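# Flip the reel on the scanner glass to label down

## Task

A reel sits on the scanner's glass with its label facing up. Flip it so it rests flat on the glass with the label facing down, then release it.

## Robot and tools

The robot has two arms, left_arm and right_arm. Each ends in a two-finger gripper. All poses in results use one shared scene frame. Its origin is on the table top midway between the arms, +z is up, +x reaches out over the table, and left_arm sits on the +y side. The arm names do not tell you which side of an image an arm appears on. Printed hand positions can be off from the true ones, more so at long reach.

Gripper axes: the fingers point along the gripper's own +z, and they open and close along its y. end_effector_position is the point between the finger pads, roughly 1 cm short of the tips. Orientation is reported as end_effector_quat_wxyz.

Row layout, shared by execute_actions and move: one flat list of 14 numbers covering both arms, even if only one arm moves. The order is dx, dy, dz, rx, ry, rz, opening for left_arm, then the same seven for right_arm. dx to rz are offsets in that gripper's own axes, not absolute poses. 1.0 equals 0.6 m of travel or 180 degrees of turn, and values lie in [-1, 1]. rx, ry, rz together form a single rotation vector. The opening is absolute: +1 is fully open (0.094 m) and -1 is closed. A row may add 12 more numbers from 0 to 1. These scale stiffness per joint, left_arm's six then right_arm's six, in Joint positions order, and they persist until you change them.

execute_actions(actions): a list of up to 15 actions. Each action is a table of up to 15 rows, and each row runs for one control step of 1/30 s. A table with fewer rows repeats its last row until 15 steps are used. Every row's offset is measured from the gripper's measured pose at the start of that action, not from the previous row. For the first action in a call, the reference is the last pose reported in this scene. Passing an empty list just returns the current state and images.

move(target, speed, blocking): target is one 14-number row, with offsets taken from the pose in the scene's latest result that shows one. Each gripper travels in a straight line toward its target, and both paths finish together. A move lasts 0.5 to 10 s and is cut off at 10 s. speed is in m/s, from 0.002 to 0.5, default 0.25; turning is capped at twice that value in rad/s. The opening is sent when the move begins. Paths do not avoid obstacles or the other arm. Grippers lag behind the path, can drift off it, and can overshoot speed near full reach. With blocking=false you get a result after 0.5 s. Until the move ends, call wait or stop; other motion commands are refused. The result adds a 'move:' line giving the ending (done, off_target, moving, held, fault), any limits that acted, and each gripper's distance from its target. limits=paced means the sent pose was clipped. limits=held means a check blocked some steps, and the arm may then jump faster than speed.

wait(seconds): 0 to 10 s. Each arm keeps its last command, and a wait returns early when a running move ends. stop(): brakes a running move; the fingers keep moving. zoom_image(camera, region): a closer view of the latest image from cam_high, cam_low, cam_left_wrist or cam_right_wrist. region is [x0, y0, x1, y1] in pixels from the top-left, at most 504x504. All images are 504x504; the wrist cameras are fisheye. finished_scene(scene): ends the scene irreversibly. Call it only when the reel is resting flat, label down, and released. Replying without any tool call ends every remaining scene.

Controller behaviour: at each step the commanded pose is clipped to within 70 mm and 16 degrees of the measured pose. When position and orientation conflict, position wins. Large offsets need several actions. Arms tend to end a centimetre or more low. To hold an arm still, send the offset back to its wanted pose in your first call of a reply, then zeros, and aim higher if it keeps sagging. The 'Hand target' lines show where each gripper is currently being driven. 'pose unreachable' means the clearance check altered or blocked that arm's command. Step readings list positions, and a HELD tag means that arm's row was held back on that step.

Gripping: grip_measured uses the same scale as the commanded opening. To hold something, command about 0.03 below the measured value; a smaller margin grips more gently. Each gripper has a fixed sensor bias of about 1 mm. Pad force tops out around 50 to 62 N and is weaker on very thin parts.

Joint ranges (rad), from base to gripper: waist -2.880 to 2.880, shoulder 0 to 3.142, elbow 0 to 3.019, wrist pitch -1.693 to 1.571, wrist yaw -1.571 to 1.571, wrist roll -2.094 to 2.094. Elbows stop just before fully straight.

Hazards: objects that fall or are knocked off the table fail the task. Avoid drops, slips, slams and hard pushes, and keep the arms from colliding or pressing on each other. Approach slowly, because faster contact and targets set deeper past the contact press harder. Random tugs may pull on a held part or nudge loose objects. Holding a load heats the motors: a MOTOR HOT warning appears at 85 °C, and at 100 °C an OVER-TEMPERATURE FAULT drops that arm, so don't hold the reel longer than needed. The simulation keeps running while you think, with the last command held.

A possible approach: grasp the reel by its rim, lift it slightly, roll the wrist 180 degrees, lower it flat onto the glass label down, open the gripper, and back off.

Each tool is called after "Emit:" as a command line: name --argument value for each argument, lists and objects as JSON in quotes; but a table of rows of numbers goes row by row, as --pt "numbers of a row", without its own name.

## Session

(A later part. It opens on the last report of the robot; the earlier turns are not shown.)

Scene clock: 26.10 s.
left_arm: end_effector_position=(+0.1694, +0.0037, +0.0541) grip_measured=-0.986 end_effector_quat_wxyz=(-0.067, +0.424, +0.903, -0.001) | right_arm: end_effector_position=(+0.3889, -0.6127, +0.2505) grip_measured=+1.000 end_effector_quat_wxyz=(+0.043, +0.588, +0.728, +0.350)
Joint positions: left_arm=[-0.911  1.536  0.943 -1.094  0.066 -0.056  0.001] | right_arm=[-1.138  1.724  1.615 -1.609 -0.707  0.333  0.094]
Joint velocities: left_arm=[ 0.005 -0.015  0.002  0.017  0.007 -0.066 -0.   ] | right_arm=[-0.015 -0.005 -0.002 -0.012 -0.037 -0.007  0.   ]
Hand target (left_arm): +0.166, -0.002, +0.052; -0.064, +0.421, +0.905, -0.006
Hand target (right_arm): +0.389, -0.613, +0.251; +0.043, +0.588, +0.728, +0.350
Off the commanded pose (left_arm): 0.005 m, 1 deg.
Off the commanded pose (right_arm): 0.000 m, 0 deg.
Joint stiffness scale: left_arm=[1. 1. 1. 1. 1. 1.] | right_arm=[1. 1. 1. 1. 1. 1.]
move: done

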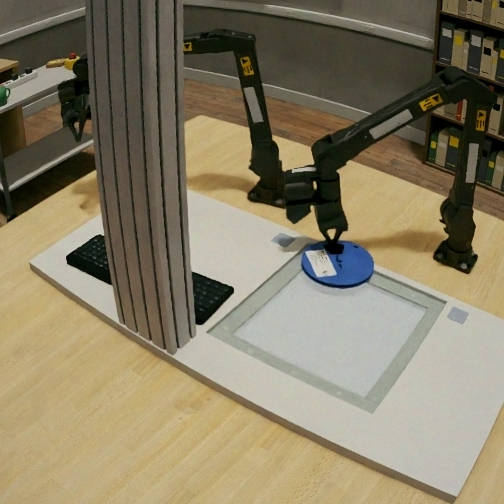

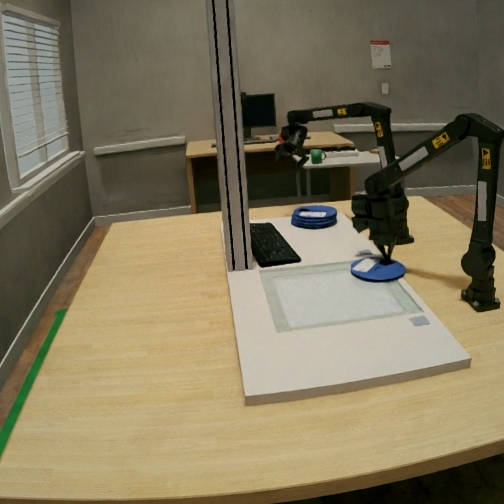

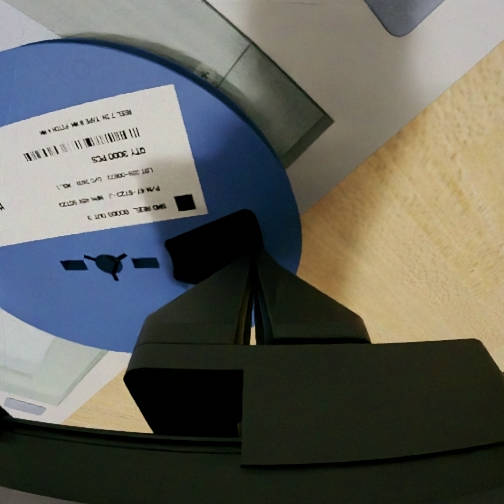

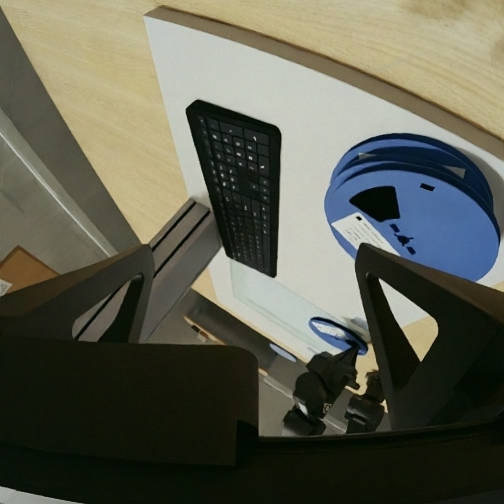

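Emit:
move --target '[0.03,0,-0.12,0,0,0,-0.3,0,0,0,0,0,0,1]' --speed 0.15

Emit:
move --target '[0.235,0.047,0,0,-0.5,0,-0.3,0,0,0,0,0,0,1]' --speed 0.3

Emit:
move --target '[0,0,0,0,0,-0.5,-0.3,0,0,0,0,0,0,1]' --speed 0.4

Scene clock: 28.60 s.
left_arm: end_effector_position=(+0.1543, +0.0253, +0.1112) grip_measured=-0.302 end_effector_quat_wxyz=(-0.085, +0.421, +0.903, +0.010) | right_arm: end_effector_position=(+0.3889, -0.6127, +0.2505) grip_measured=+1.000 end_effector_quat_wxyz=(+0.043, +0.588, +0.728, +0.350)
Joint positions: left_arm=[-0.911  1.419  0.982 -1.294  0.064 -0.059  0.033] | right_arm=[-1.138  1.724  1.615 -1.609 -0.707  0.333  0.094]
Joint velocities: left_arm=[-0.005 -0.005 -0.032 -0.037 -0.022 -0.081  0.   ] | right_arm=[ 0.005 -0.005  0.012 -0.002 -0.022 -0.022  0.   ]
Hand target (left_arm): +0.167, +0.014, +0.129; -0.066, +0.424, +0.903, -0.001
Hand target (right_arm): +0.389, -0.613, +0.251; +0.043, +0.588, +0.728, +0.350
Off the commanded pose (left_arm): 0.024 m, 3 deg.
Off the commanded pose (right_arm): 0.000 m, 0 deg.
Joint stiffness scale: left_arm=[1. 1. 1. 1. 1. 1.] | right_arm=[1. 1. 1. 1. 1. 1.]
move: off_target (left_arm)

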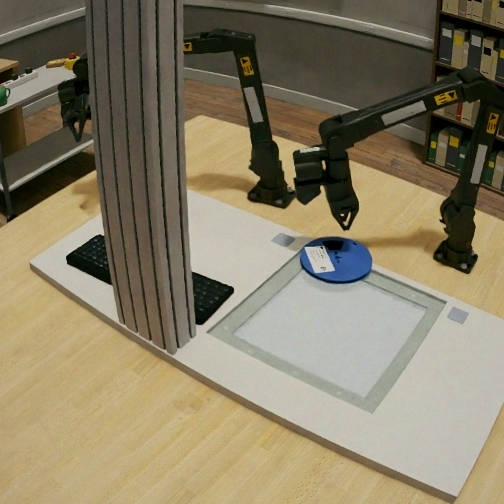

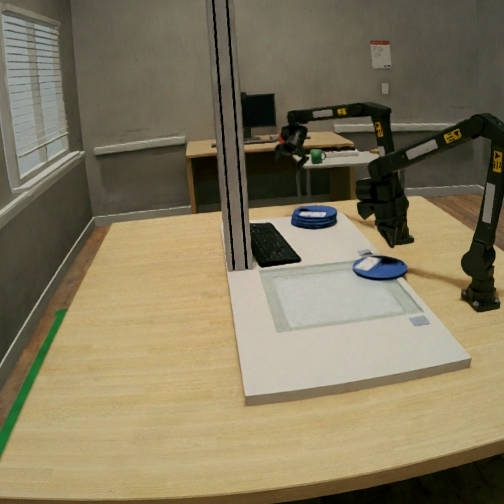

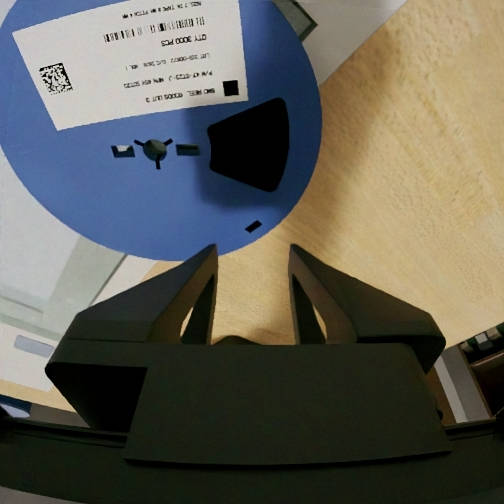

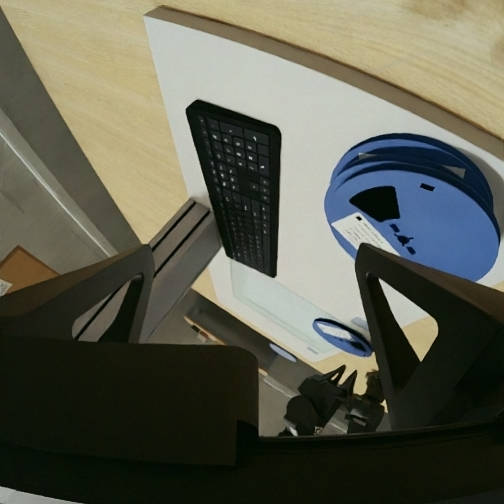

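Scene clock: 33.20 s.
left_arm: end_effector_position=(+0.0840, +0.1543, +0.1395) grip_measured=-0.302 end_effector_quat_wxyz=(+0.563, +0.290, +0.766, -0.107) | right_arm: end_effector_position=(+0.3889, -0.6127, +0.2505) grip_measured=+1.000 end_effector_quat_wxyz=(+0.043, +0.588, +0.728, +0.350)
Joint positions: left_arm=[-1.785  0.002  0.149 -1.025 -1.109 -0.648  0.033] | right_arm=[-1.138  1.724  1.615 -1.609 -0.707  0.333  0.094]
Joint velocities: left_arm=[ 0.005 -0.005  0.017  0.007  0.007  0.051 -0.   ] | right_arm=[ 0.005 -0.015  0.007 -0.012 -0.051 -0.081  0.   ]
Hand target (left_arm): +0.086, +0.155, +0.143; +0.564, +0.286, +0.767, -0.105
Hand target (right_arm): +0.389, -0.613, +0.251; +0.043, +0.588, +0.728, +0.350
Off the commanded pose (left_arm): 0.008 m, 23 deg; orientation clipped at the last step of the last action.
Off the commanded pose (right_arm): 0.000 m, 0 deg.
Joint stiffness scale: left_arm=[1. 1. 1. 1. 1. 1.] | right_arm=[1. 1. 1. 1. 1. 1.]
move: held (left_arm); limits=paced,held; held on 7 of 138 steps (left_arm), including the last (left_arm)
pose unreachable (left arm): on one or more control steps of this call, first in action 0 (counted from 0), this arm could not follow its commanded pose, so it was not sent that pose on those steps. On the call's last step it was still not sent that pose. It may still have moved: this result reports where it is.
cause: the commanded pose would bring two parts of the arm too close to each other (its upper arm (the part past joint 2) and its gripper housing, with joints 3 (elbow) to 6 (wrist roll) between them).

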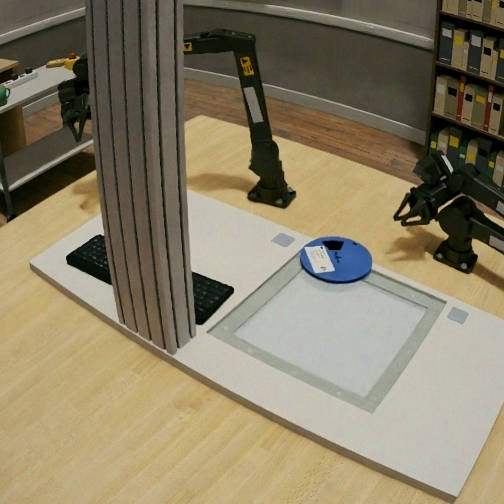

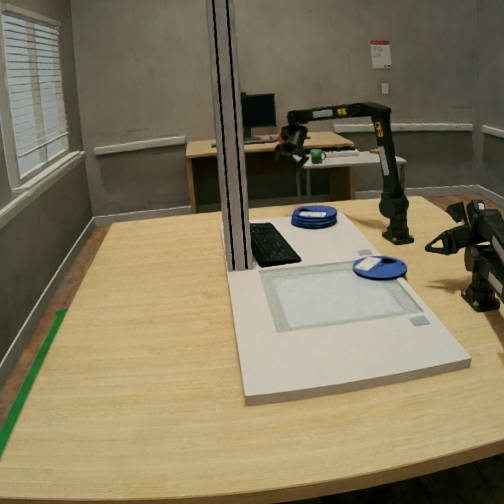

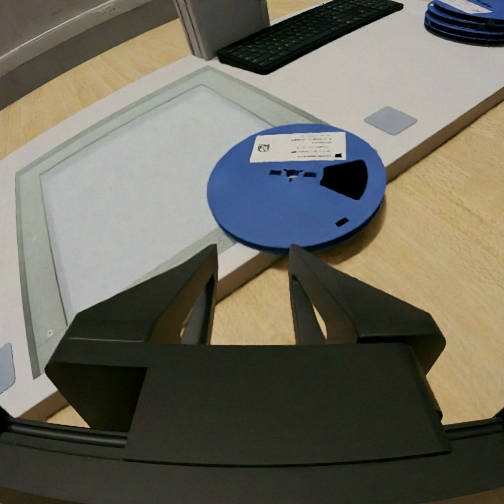

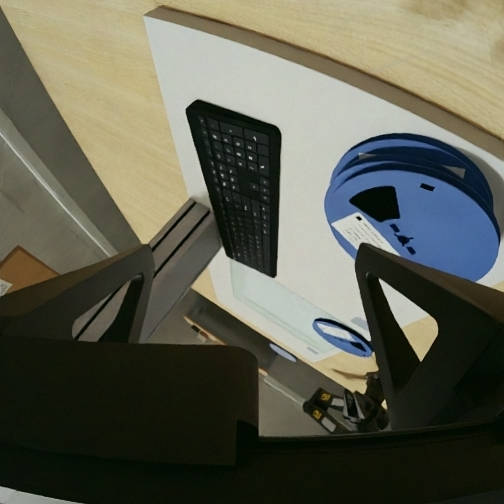

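Scene clock: 35.53 s.
left_arm: end_effector_position=(+0.0826, +0.1533, +0.1379) grip_measured=-0.302 end_effector_quat_wxyz=(+0.473, -0.025, +0.822, -0.317) | right_arm: end_effector_position=(+0.3889, -0.6127, +0.2505) grip_measured=+1.000 end_effector_quat_wxyz=(+0.043, +0.588, +0.728, +0.350)
Joint positions: left_arm=[-1.785  0.002  0.149 -1.025 -1.095 -1.44   0.033] | right_arm=[-1.138  1.724  1.615 -1.609 -0.707  0.333  0.094]
Joint velocities: left_arm=[ 0.005  0.005  0.012 -0.007 -0.007 -0.007 -0.002] | right_arm=[-0.005 -0.015 -0.017 -0.002  0.022 -0.051  0.   ]
Hand target (left_arm): +0.083, +0.153, +0.138; +0.473, -0.025, +0.822, -0.316
Hand target (right_arm): +0.389, -0.613, +0.251; +0.043, +0.588, +0.728, +0.350
Off the commanded pose (left_arm): 0.002 m, 45 deg; orientation clipped at the last step of the last action.
Off the commanded pose (right_arm): 0.000 m, 0 deg.
Joint stiffness scale: left_arm=[1. 1. 1. 1. 1. 1.] | right_arm=[1. 1. 1. 1. 1. 1.]
move: held (left_arm); limits=paced,held; held on 20 of 70 steps (left_arm), including the last (left_arm)
pose unreachable (left arm): on one or more control steps of this call, first in action 0 (counted from 0), this arm could not follow its commanded pose, so it was not sent that pose on those steps. On the call's last step it was still not sent that pose. It may still have moved: this result reports where it is.
cause: the commanded pose would bring two parts of the arm too close to each other (its upper arm (the part past joint 2) and its wrist camera, with joints 3 (elbow) to 6 (wrist roll) between them).

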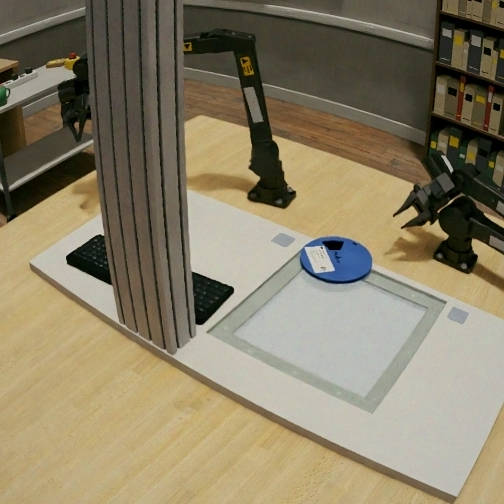

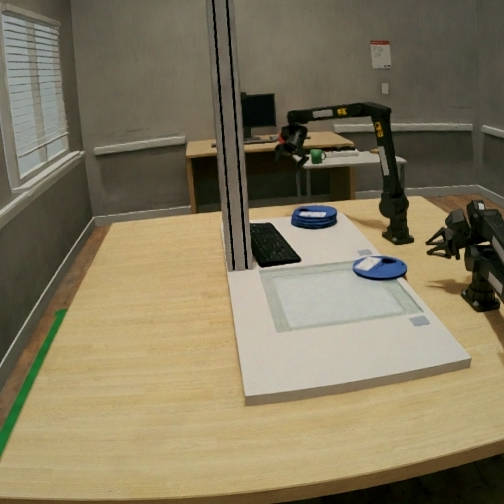

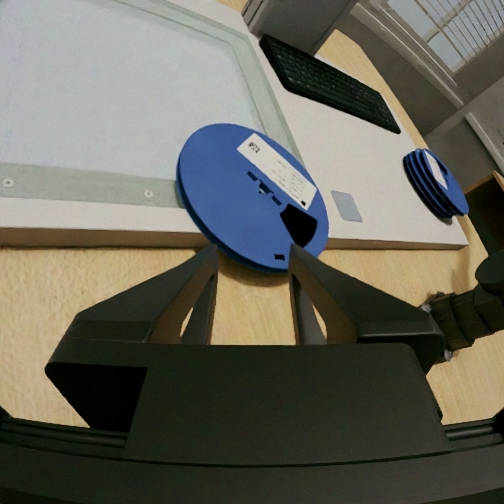

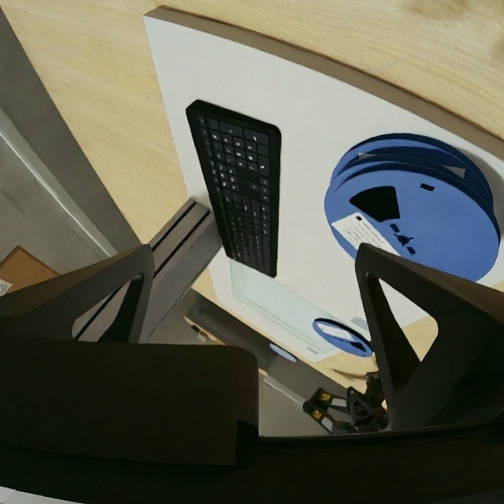

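Emit:
move --target '[0.137,-0.132,0.097,0.019,-0.217,-0.323,-0.3,0,0,0,0,0,0,1]' --speed 0.2

Scene clock: 40.77 s.
left_arm: end_effector_position=(+0.0826, +0.1533, +0.1379) grip_measured=-0.302 end_effector_quat_wxyz=(+0.473, -0.025, +0.822, -0.317) | right_arm: end_effector_position=(+0.3889, -0.6127, +0.2505) grip_measured=+1.000 end_effector_quat_wxyz=(+0.043, +0.588, +0.728, +0.350)
Joint positions: left_arm=[-1.785  0.002  0.149 -1.025 -1.095 -1.44   0.033] | right_arm=[-1.138  1.724  1.615 -1.609 -0.707  0.333  0.094]
Joint velocities: left_arm=[ 0.005 -0.005 -0.007 -0.007 -0.022  0.066  0.   ] | right_arm=[-0.005  0.005  0.012  0.002  0.037  0.022  0.   ]
Hand target (left_arm): +0.083, +0.153, +0.138; +0.473, -0.025, +0.822, -0.316
Hand target (right_arm): +0.389, -0.613, +0.251; +0.043, +0.588, +0.728, +0.350
Off the commanded pose (left_arm): 0.128 m, 70 deg; position and orientation clipped at the last step of the last action.
Off the commanded pose (right_arm): 0.000 m, 0 deg.
Joint stiffness scale: left_arm=[1. 1. 1. 1. 1. 1.] | right_arm=[1. 1. 1. 1. 1. 1.]
move: held (left_arm); limits=paced,held; held on 101 of 101 steps (left_arm), including the last (left_arm)
pose unreachable (left arm): on one or more control steps of this call, first in action 0 (counted from 0), this arm could not follow its commanded pose, so it was not sent that pose on those steps. On the call's last step it was still not sent that pose. It may still have moved: this result reports where it is.
cause: the commanded pose would bring two parts of the arm too close to each other (its shoulder (the part past joint 1) and its wrist camera, with joints 2 (shoulder) to 6 (wrist roll) between them).

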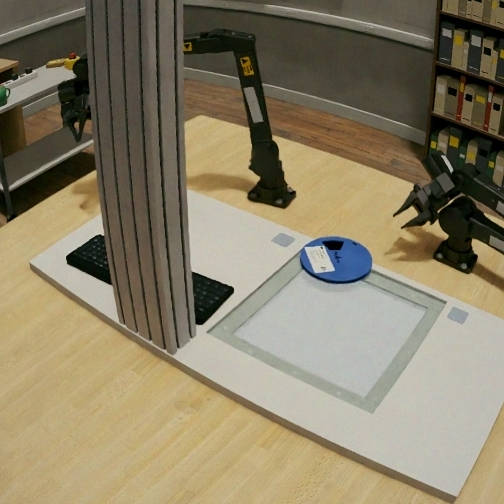

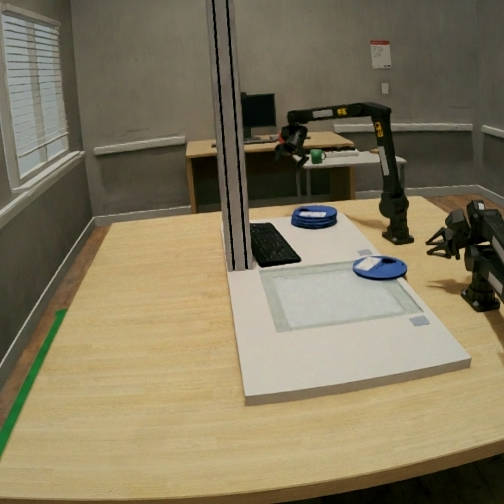

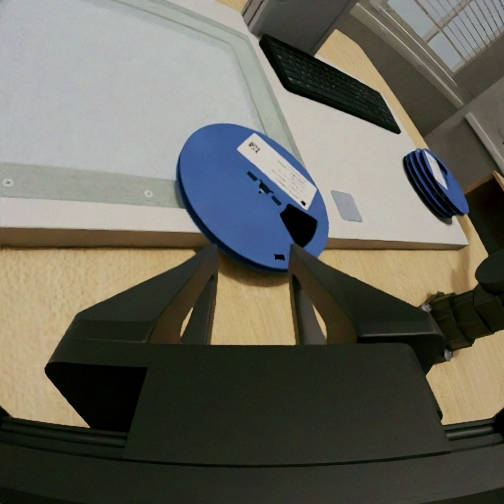

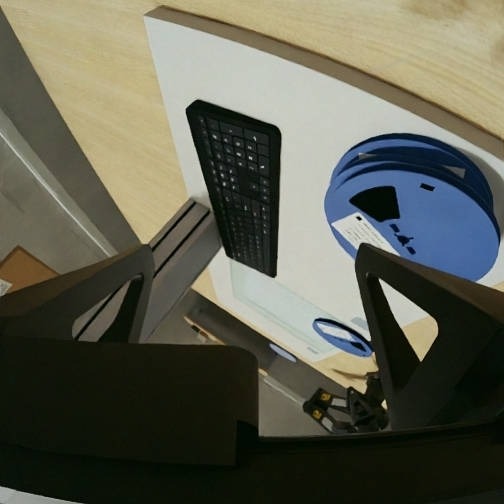

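Emit:
move --target '[0,0,0,0,0,0.4,-0.3,0,0,0,0,0,0,1]' --speed 0.4

Scene clock: 43.60 s.
left_arm: end_effector_position=(+0.0810, +0.1523, +0.1368) grip_measured=-0.302 end_effector_quat_wxyz=(+0.568, +0.462, +0.681, +0.018) | right_arm: end_effector_position=(+0.3889, -0.6127, +0.2505) grip_measured=+1.000 end_effector_quat_wxyz=(+0.043, +0.588, +0.728, +0.350)
Joint positions: left_arm=[-1.8    0.013  0.149 -1.03  -1.099 -0.21   0.033] | right_arm=[-1.138  1.724  1.615 -1.609 -0.707  0.333  0.094]
Joint velocities: left_arm=[ 0.005 -0.015  0.002 -0.002 -0.037  0.022 -0.001] | right_arm=[-0.015  0.005  0.007  0.007 -0.007  0.022  0.   ]
Hand target (left_arm): +0.083, +0.153, +0.138; +0.569, +0.462, +0.680, +0.022
Hand target (right_arm): +0.389, -0.613, +0.251; +0.043, +0.588, +0.728, +0.350
Off the commanded pose (left_arm): 0.002 m, 0 deg.
Off the commanded pose (right_arm): 0.000 m, 0 deg.
Joint stiffness scale: left_arm=[1. 1. 1. 1. 1. 1.] | right_arm=[1. 1. 1. 1. 1. 1.]
move: done

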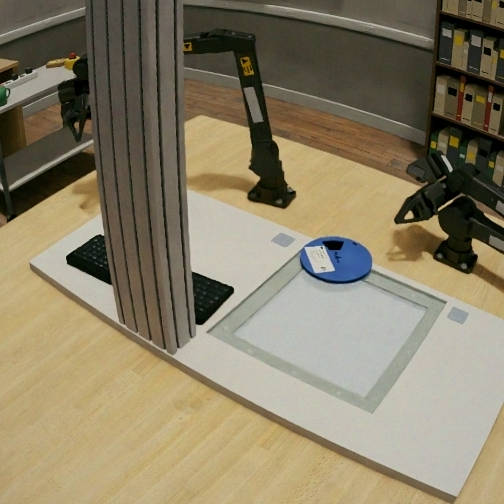

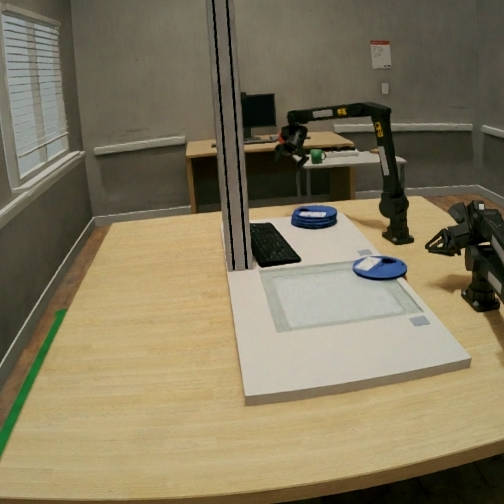

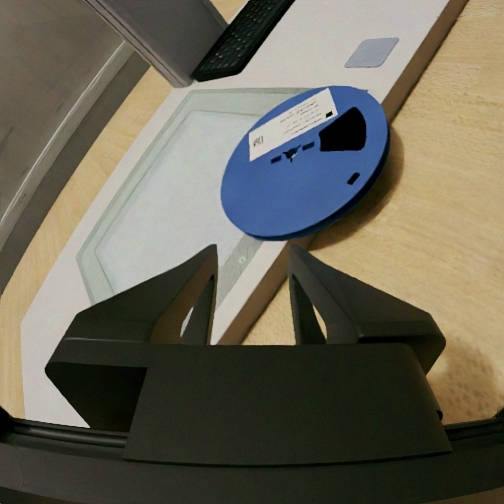

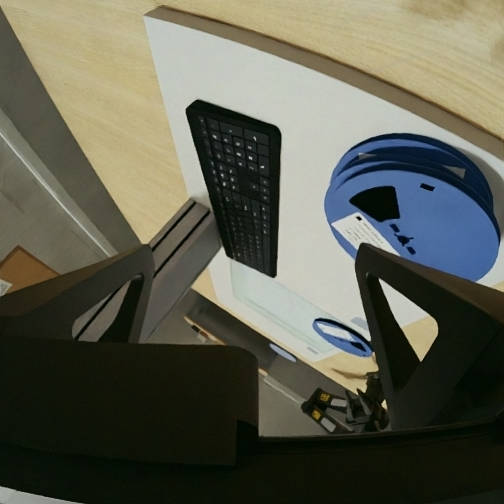

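Emit:
move --target '[-0.083,-0.171,0.097,-0.186,0.11,0.257,-0.3,0,0,0,0,0,0,1]' --speed 0.2

Scene clock: 47.53 s.
left_arm: end_effector_position=(+0.0737, +0.1080, +0.1015) grip_measured=-0.302 end_effector_quat_wxyz=(+0.545, +0.523, +0.596, +0.273) | right_arm: end_effector_position=(+0.3889, -0.6127, +0.2505) grip_measured=+1.000 end_effector_quat_wxyz=(+0.043, +0.588, +0.728, +0.350)
Joint positions: left_arm=[-1.854  1.13   0.293 -0.934 -1.305 -0.595  0.033] | right_arm=[-1.138  1.724  1.615 -1.609 -0.707  0.333  0.094]
Joint velocities: left_arm=[-0.005 -0.005  0.002  0.007 -0.051 -0.051 -0.   ] | right_arm=[ 0.005  0.005 -0.002  0.017 -0.037 -0.022  0.   ]
Hand target (left_arm): +0.074, +0.107, +0.103; +0.546, +0.521, +0.598, +0.270
Hand target (right_arm): +0.389, -0.613, +0.251; +0.043, +0.588, +0.728, +0.350
Off the commanded pose (left_arm): 0.077 m, 29 deg; position and orientation clipped at the last step of the last action.
Off the commanded pose (right_arm): 0.000 m, 0 deg.
Joint stiffness scale: left_arm=[1. 1. 1. 1. 1. 1.] | right_arm=[1. 1. 1. 1. 1. 1.]
move: held (left_arm); limits=paced,held; held on 48 of 88 steps (left_arm), including the last (left_arm)
pose unreachable (left arm): on one or more control steps of this call, first in action 0 (counted from 0), this arm could not follow its commanded pose, so it was not sent that pose on those steps. On the call's last step it was still not sent that pose. It may still have moved: this result reports where it is.
cause: the commanded pose would bring two parts of the arm too close to each other (its wrist (the part past joint 4) and its wrist camera, with joints 5 (wrist yaw) and 6 (wrist roll) between them).

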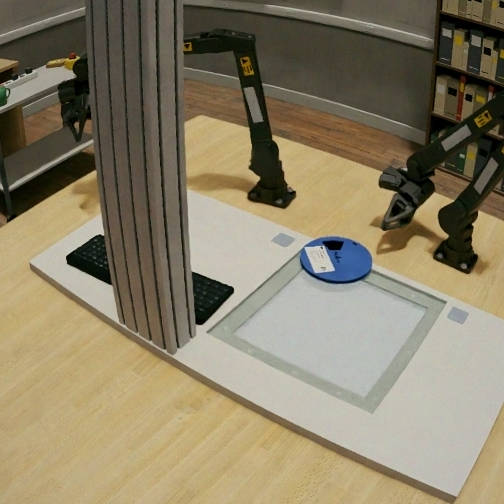

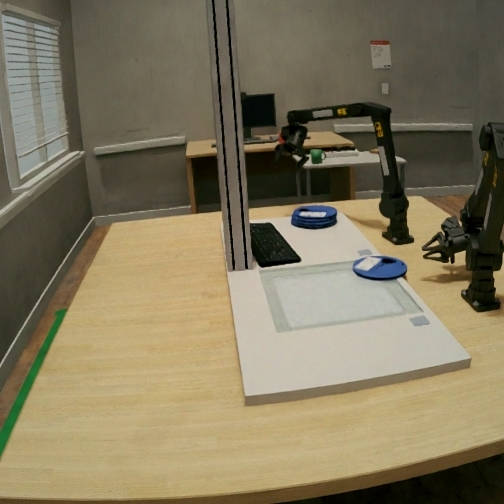

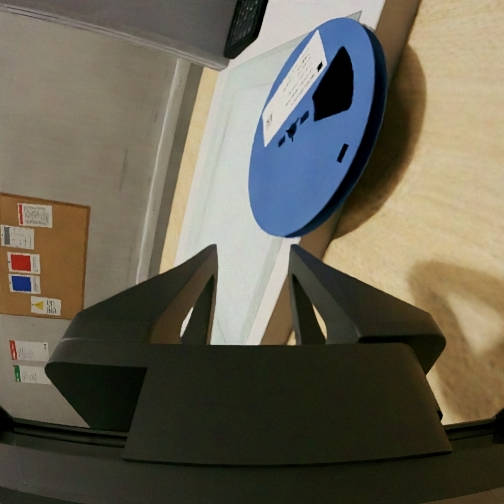

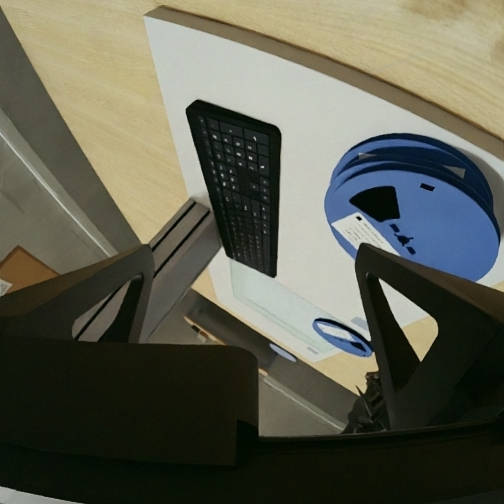

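Emit:
move --target '[0.3,0.4,0.3,0,0,0,-0.3,0,0,0,0,0,0,-0.3]' --speed 0.3

Emit:
move --target '[0,0,0,0,0,0,-0.3,0.964,-0.36,0.403,-0.24,0.157,-0.203,-0.3]' --speed 0.3

Scene clock: 50.57 s.
left_arm: end_effector_position=(+0.0739, +0.1082, +0.1018) grip_measured=-0.302 end_effector_quat_wxyz=(+0.545, +0.522, +0.596, +0.272) | right_arm: end_effector_position=(+0.3889, -0.6127, +0.2505) grip_measured=-0.298 end_effector_quat_wxyz=(+0.043, +0.588, +0.728, +0.350)
Joint positions: left_arm=[-1.853  1.124  0.291 -0.928 -1.305 -0.588  0.033] | right_arm=[-1.138  1.724  1.615 -1.609 -0.707  0.333  0.033]
Joint velocities: left_arm=[-0.015 -0.024 -0.002 -0.012  0.051  0.007  0.   ] | right_arm=[-0.005  0.005 -0.012 -0.002  0.037  0.022 -0.001]
Hand target (left_arm): +0.074, +0.108, +0.102; +0.545, +0.523, +0.596, +0.273
Hand target (right_arm): +0.389, -0.613, +0.251; +0.043, +0.588, +0.728, +0.350
Off the commanded pose (left_arm): 0.350 m, 0 deg; position clipped at the last step of the last action.
Off the commanded pose (right_arm): 0.000 m, 0 deg.
Joint stiffness scale: left_arm=[1. 1. 1. 1. 1. 1.] | right_arm=[1. 1. 1. 1. 1. 1.]
move: held (left_arm); limits=paced,held; held on 43 of 45 steps (left_arm), including the last (left_arm)
pose unreachable (left arm): on one or more control steps of this call, first in action 0 (counted from 0), this arm could not follow its commanded pose, so it was not sent that pose on those steps. On the call's last step it was still not sent that pose. It may still have moved: this result reports where it is.
cause: the commanded pose would bring two parts of the arm too close to each other (its wrist (the part past joint 4) and its wrist camera, with joints 5 (wrist yaw) and 6 (wrist roll) between them).

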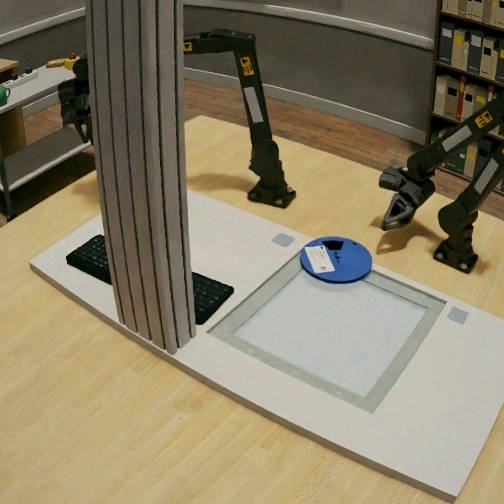

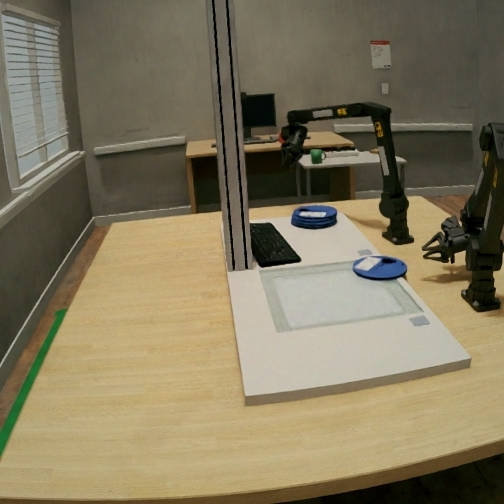

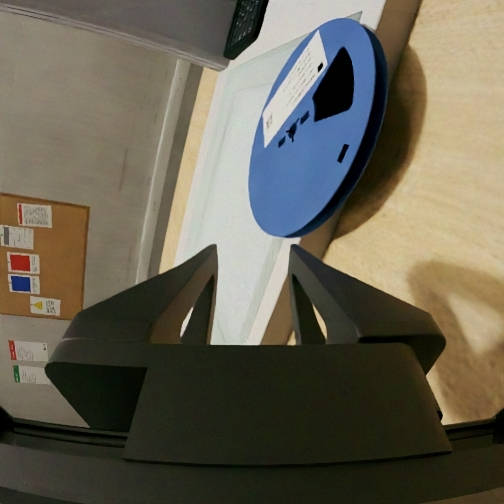

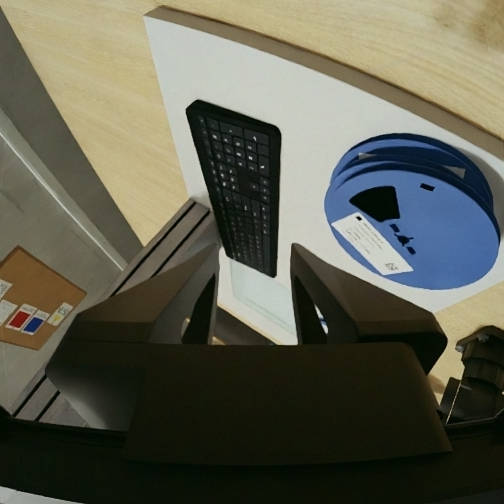

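Scene clock: 53.50 s.
left_arm: end_effector_position=(+0.0739, +0.1082, +0.1018) grip_measured=-0.302 end_effector_quat_wxyz=(+0.545, +0.522, +0.596, +0.272) | right_arm: end_effector_position=(+0.1426, -0.0365, +0.1576) grip_measured=-0.298 end_effector_quat_wxyz=(+0.143, +0.020, +0.768, +0.624)
Joint positions: left_arm=[-1.853  1.124  0.291 -0.928 -1.305 -0.588  0.033] | right_arm=[ 0.502  0.124  0.021 -0.125 -0.638  1.234  0.033]
Joint velocities: left_arm=[ 0.005  0.005 -0.012  0.007  0.007  0.037  0.001] | right_arm=[-0.015  0.005 -0.012  0.007 -0.022 -0.022 -0.   ]
Hand target (left_arm): +0.074, +0.108, +0.102; +0.545, +0.522, +0.596, +0.272
Hand target (right_arm): +0.145, -0.037, +0.164; +0.150, +0.017, +0.768, +0.623
Off the commanded pose (left_arm): 0.000 m, 0 deg.
Off the commanded pose (right_arm): 0.035 m, 23 deg; orientation clipped at the last step of the last action.
Joint stiffness scale: left_arm=[1. 1. 1. 1. 1. 1.] | right_arm=[1. 1. 1. 1. 1. 1.]
move: held (right_arm); limits=paced,held; held on 13 of 88 steps (right_arm), including the last (right_arm)
pose unreachable (right arm): on one or more control steps of this call, first in action 0 (counted from 0), this arm could not follow its commanded pose, so it was not sent that pose on those steps. On the call's last step it was still not sent that pose. It may still have moved: this result reports where it is.
cause: the commanded pose would bring two parts of the arm too close to each other (its shoulder (the part past joint 1) and its forearm (the part past joint 3), with joints 2 (shoulder) and 3 (elbow) between them).

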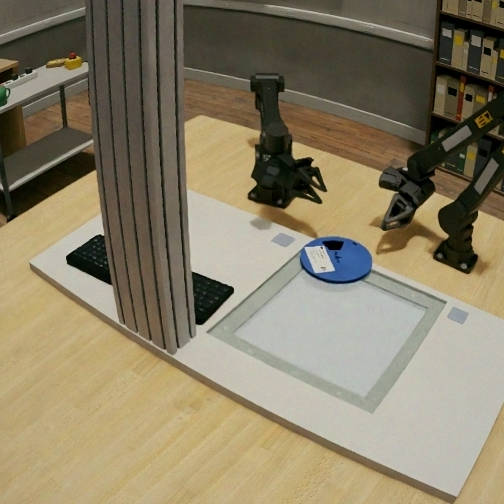

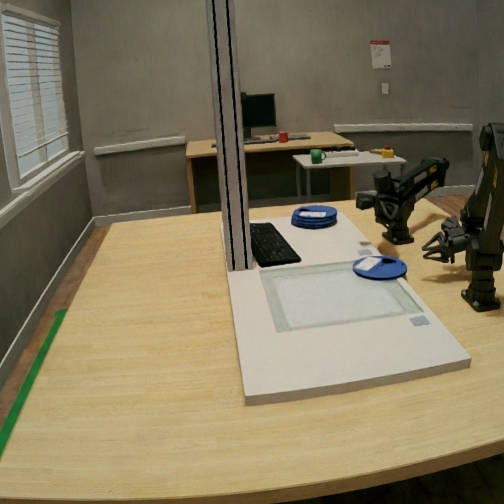

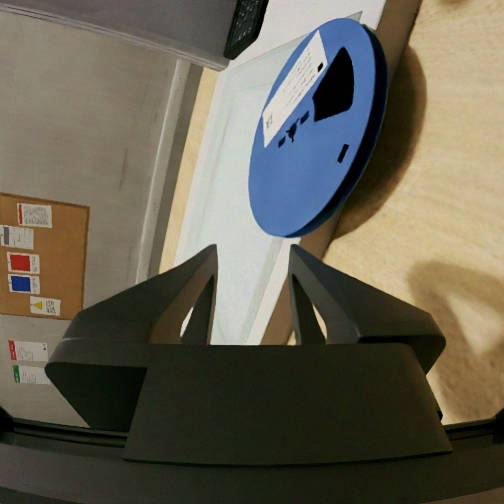

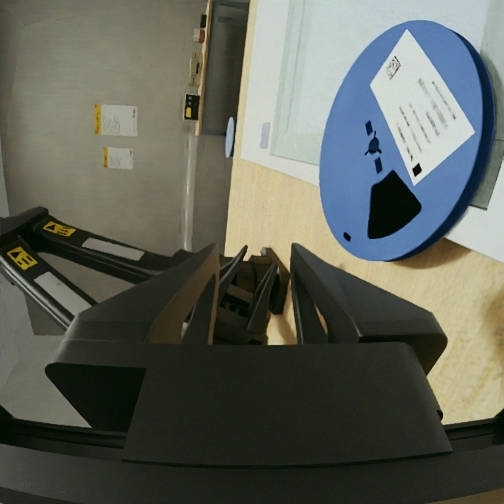

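Emit:
move --target '[0,0.05,0.1,0.396,0.132,0.036,-1,0,0,0,0,0,0,-0.3]' --speed 0.3

Scene clock: 57.90 s.
left_arm: end_effector_position=(+0.1320, +0.1163, +0.0974) grip_measured=-0.985 end_effector_quat_wxyz=(-0.016, +0.702, +0.712, +0.014) | right_arm: end_effector_position=(+0.1426, -0.0365, +0.1576) grip_measured=-0.298 end_effector_quat_wxyz=(+0.143, +0.020, +0.768, +0.624)
Joint positions: left_arm=[-0.828  1.108  0.685 -1.183 -0.024  0.702  0.001] | right_arm=[ 0.502  0.124  0.021 -0.125 -0.638  1.234  0.033]
Joint velocities: left_arm=[-0.005 -0.005 -0.007 -0.007 -0.007 -0.037 -0.001] | right_arm=[-0.005 -0.005 -0.002 -0.007  0.022 -0.037 -0.   ]
Hand target (left_arm): +0.146, +0.104, +0.116; +0.006, +0.706, +0.708, +0.011
Hand target (right_arm): +0.143, -0.036, +0.158; +0.143, +0.020, +0.768, +0.624
Off the commanded pose (left_arm): 0.022 m, 3 deg.
Off the commanded pose (right_arm): 0.000 m, 0 deg.
Joint stiffness scale: left_arm=[1. 1. 1. 1. 1. 1.] | right_arm=[1. 1. 1. 1. 1. 1.]
move: off_target (left_arm)

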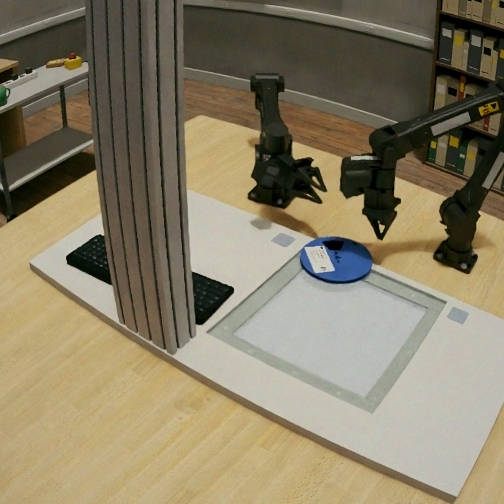

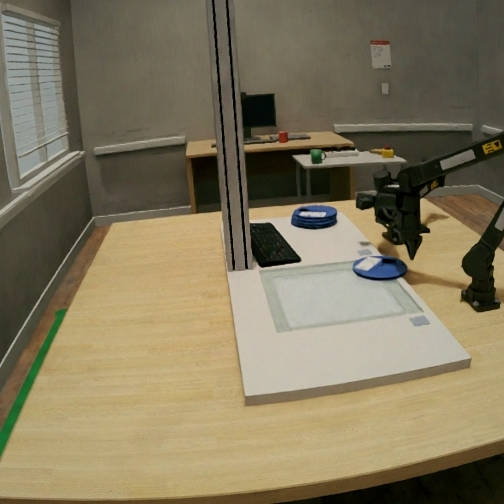

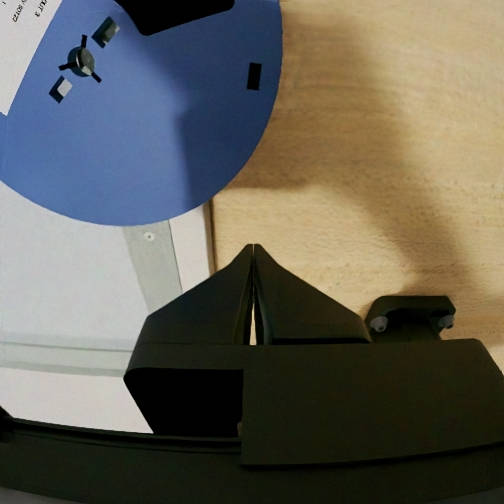

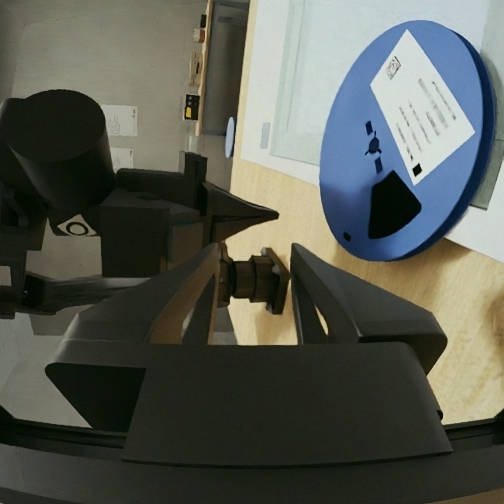

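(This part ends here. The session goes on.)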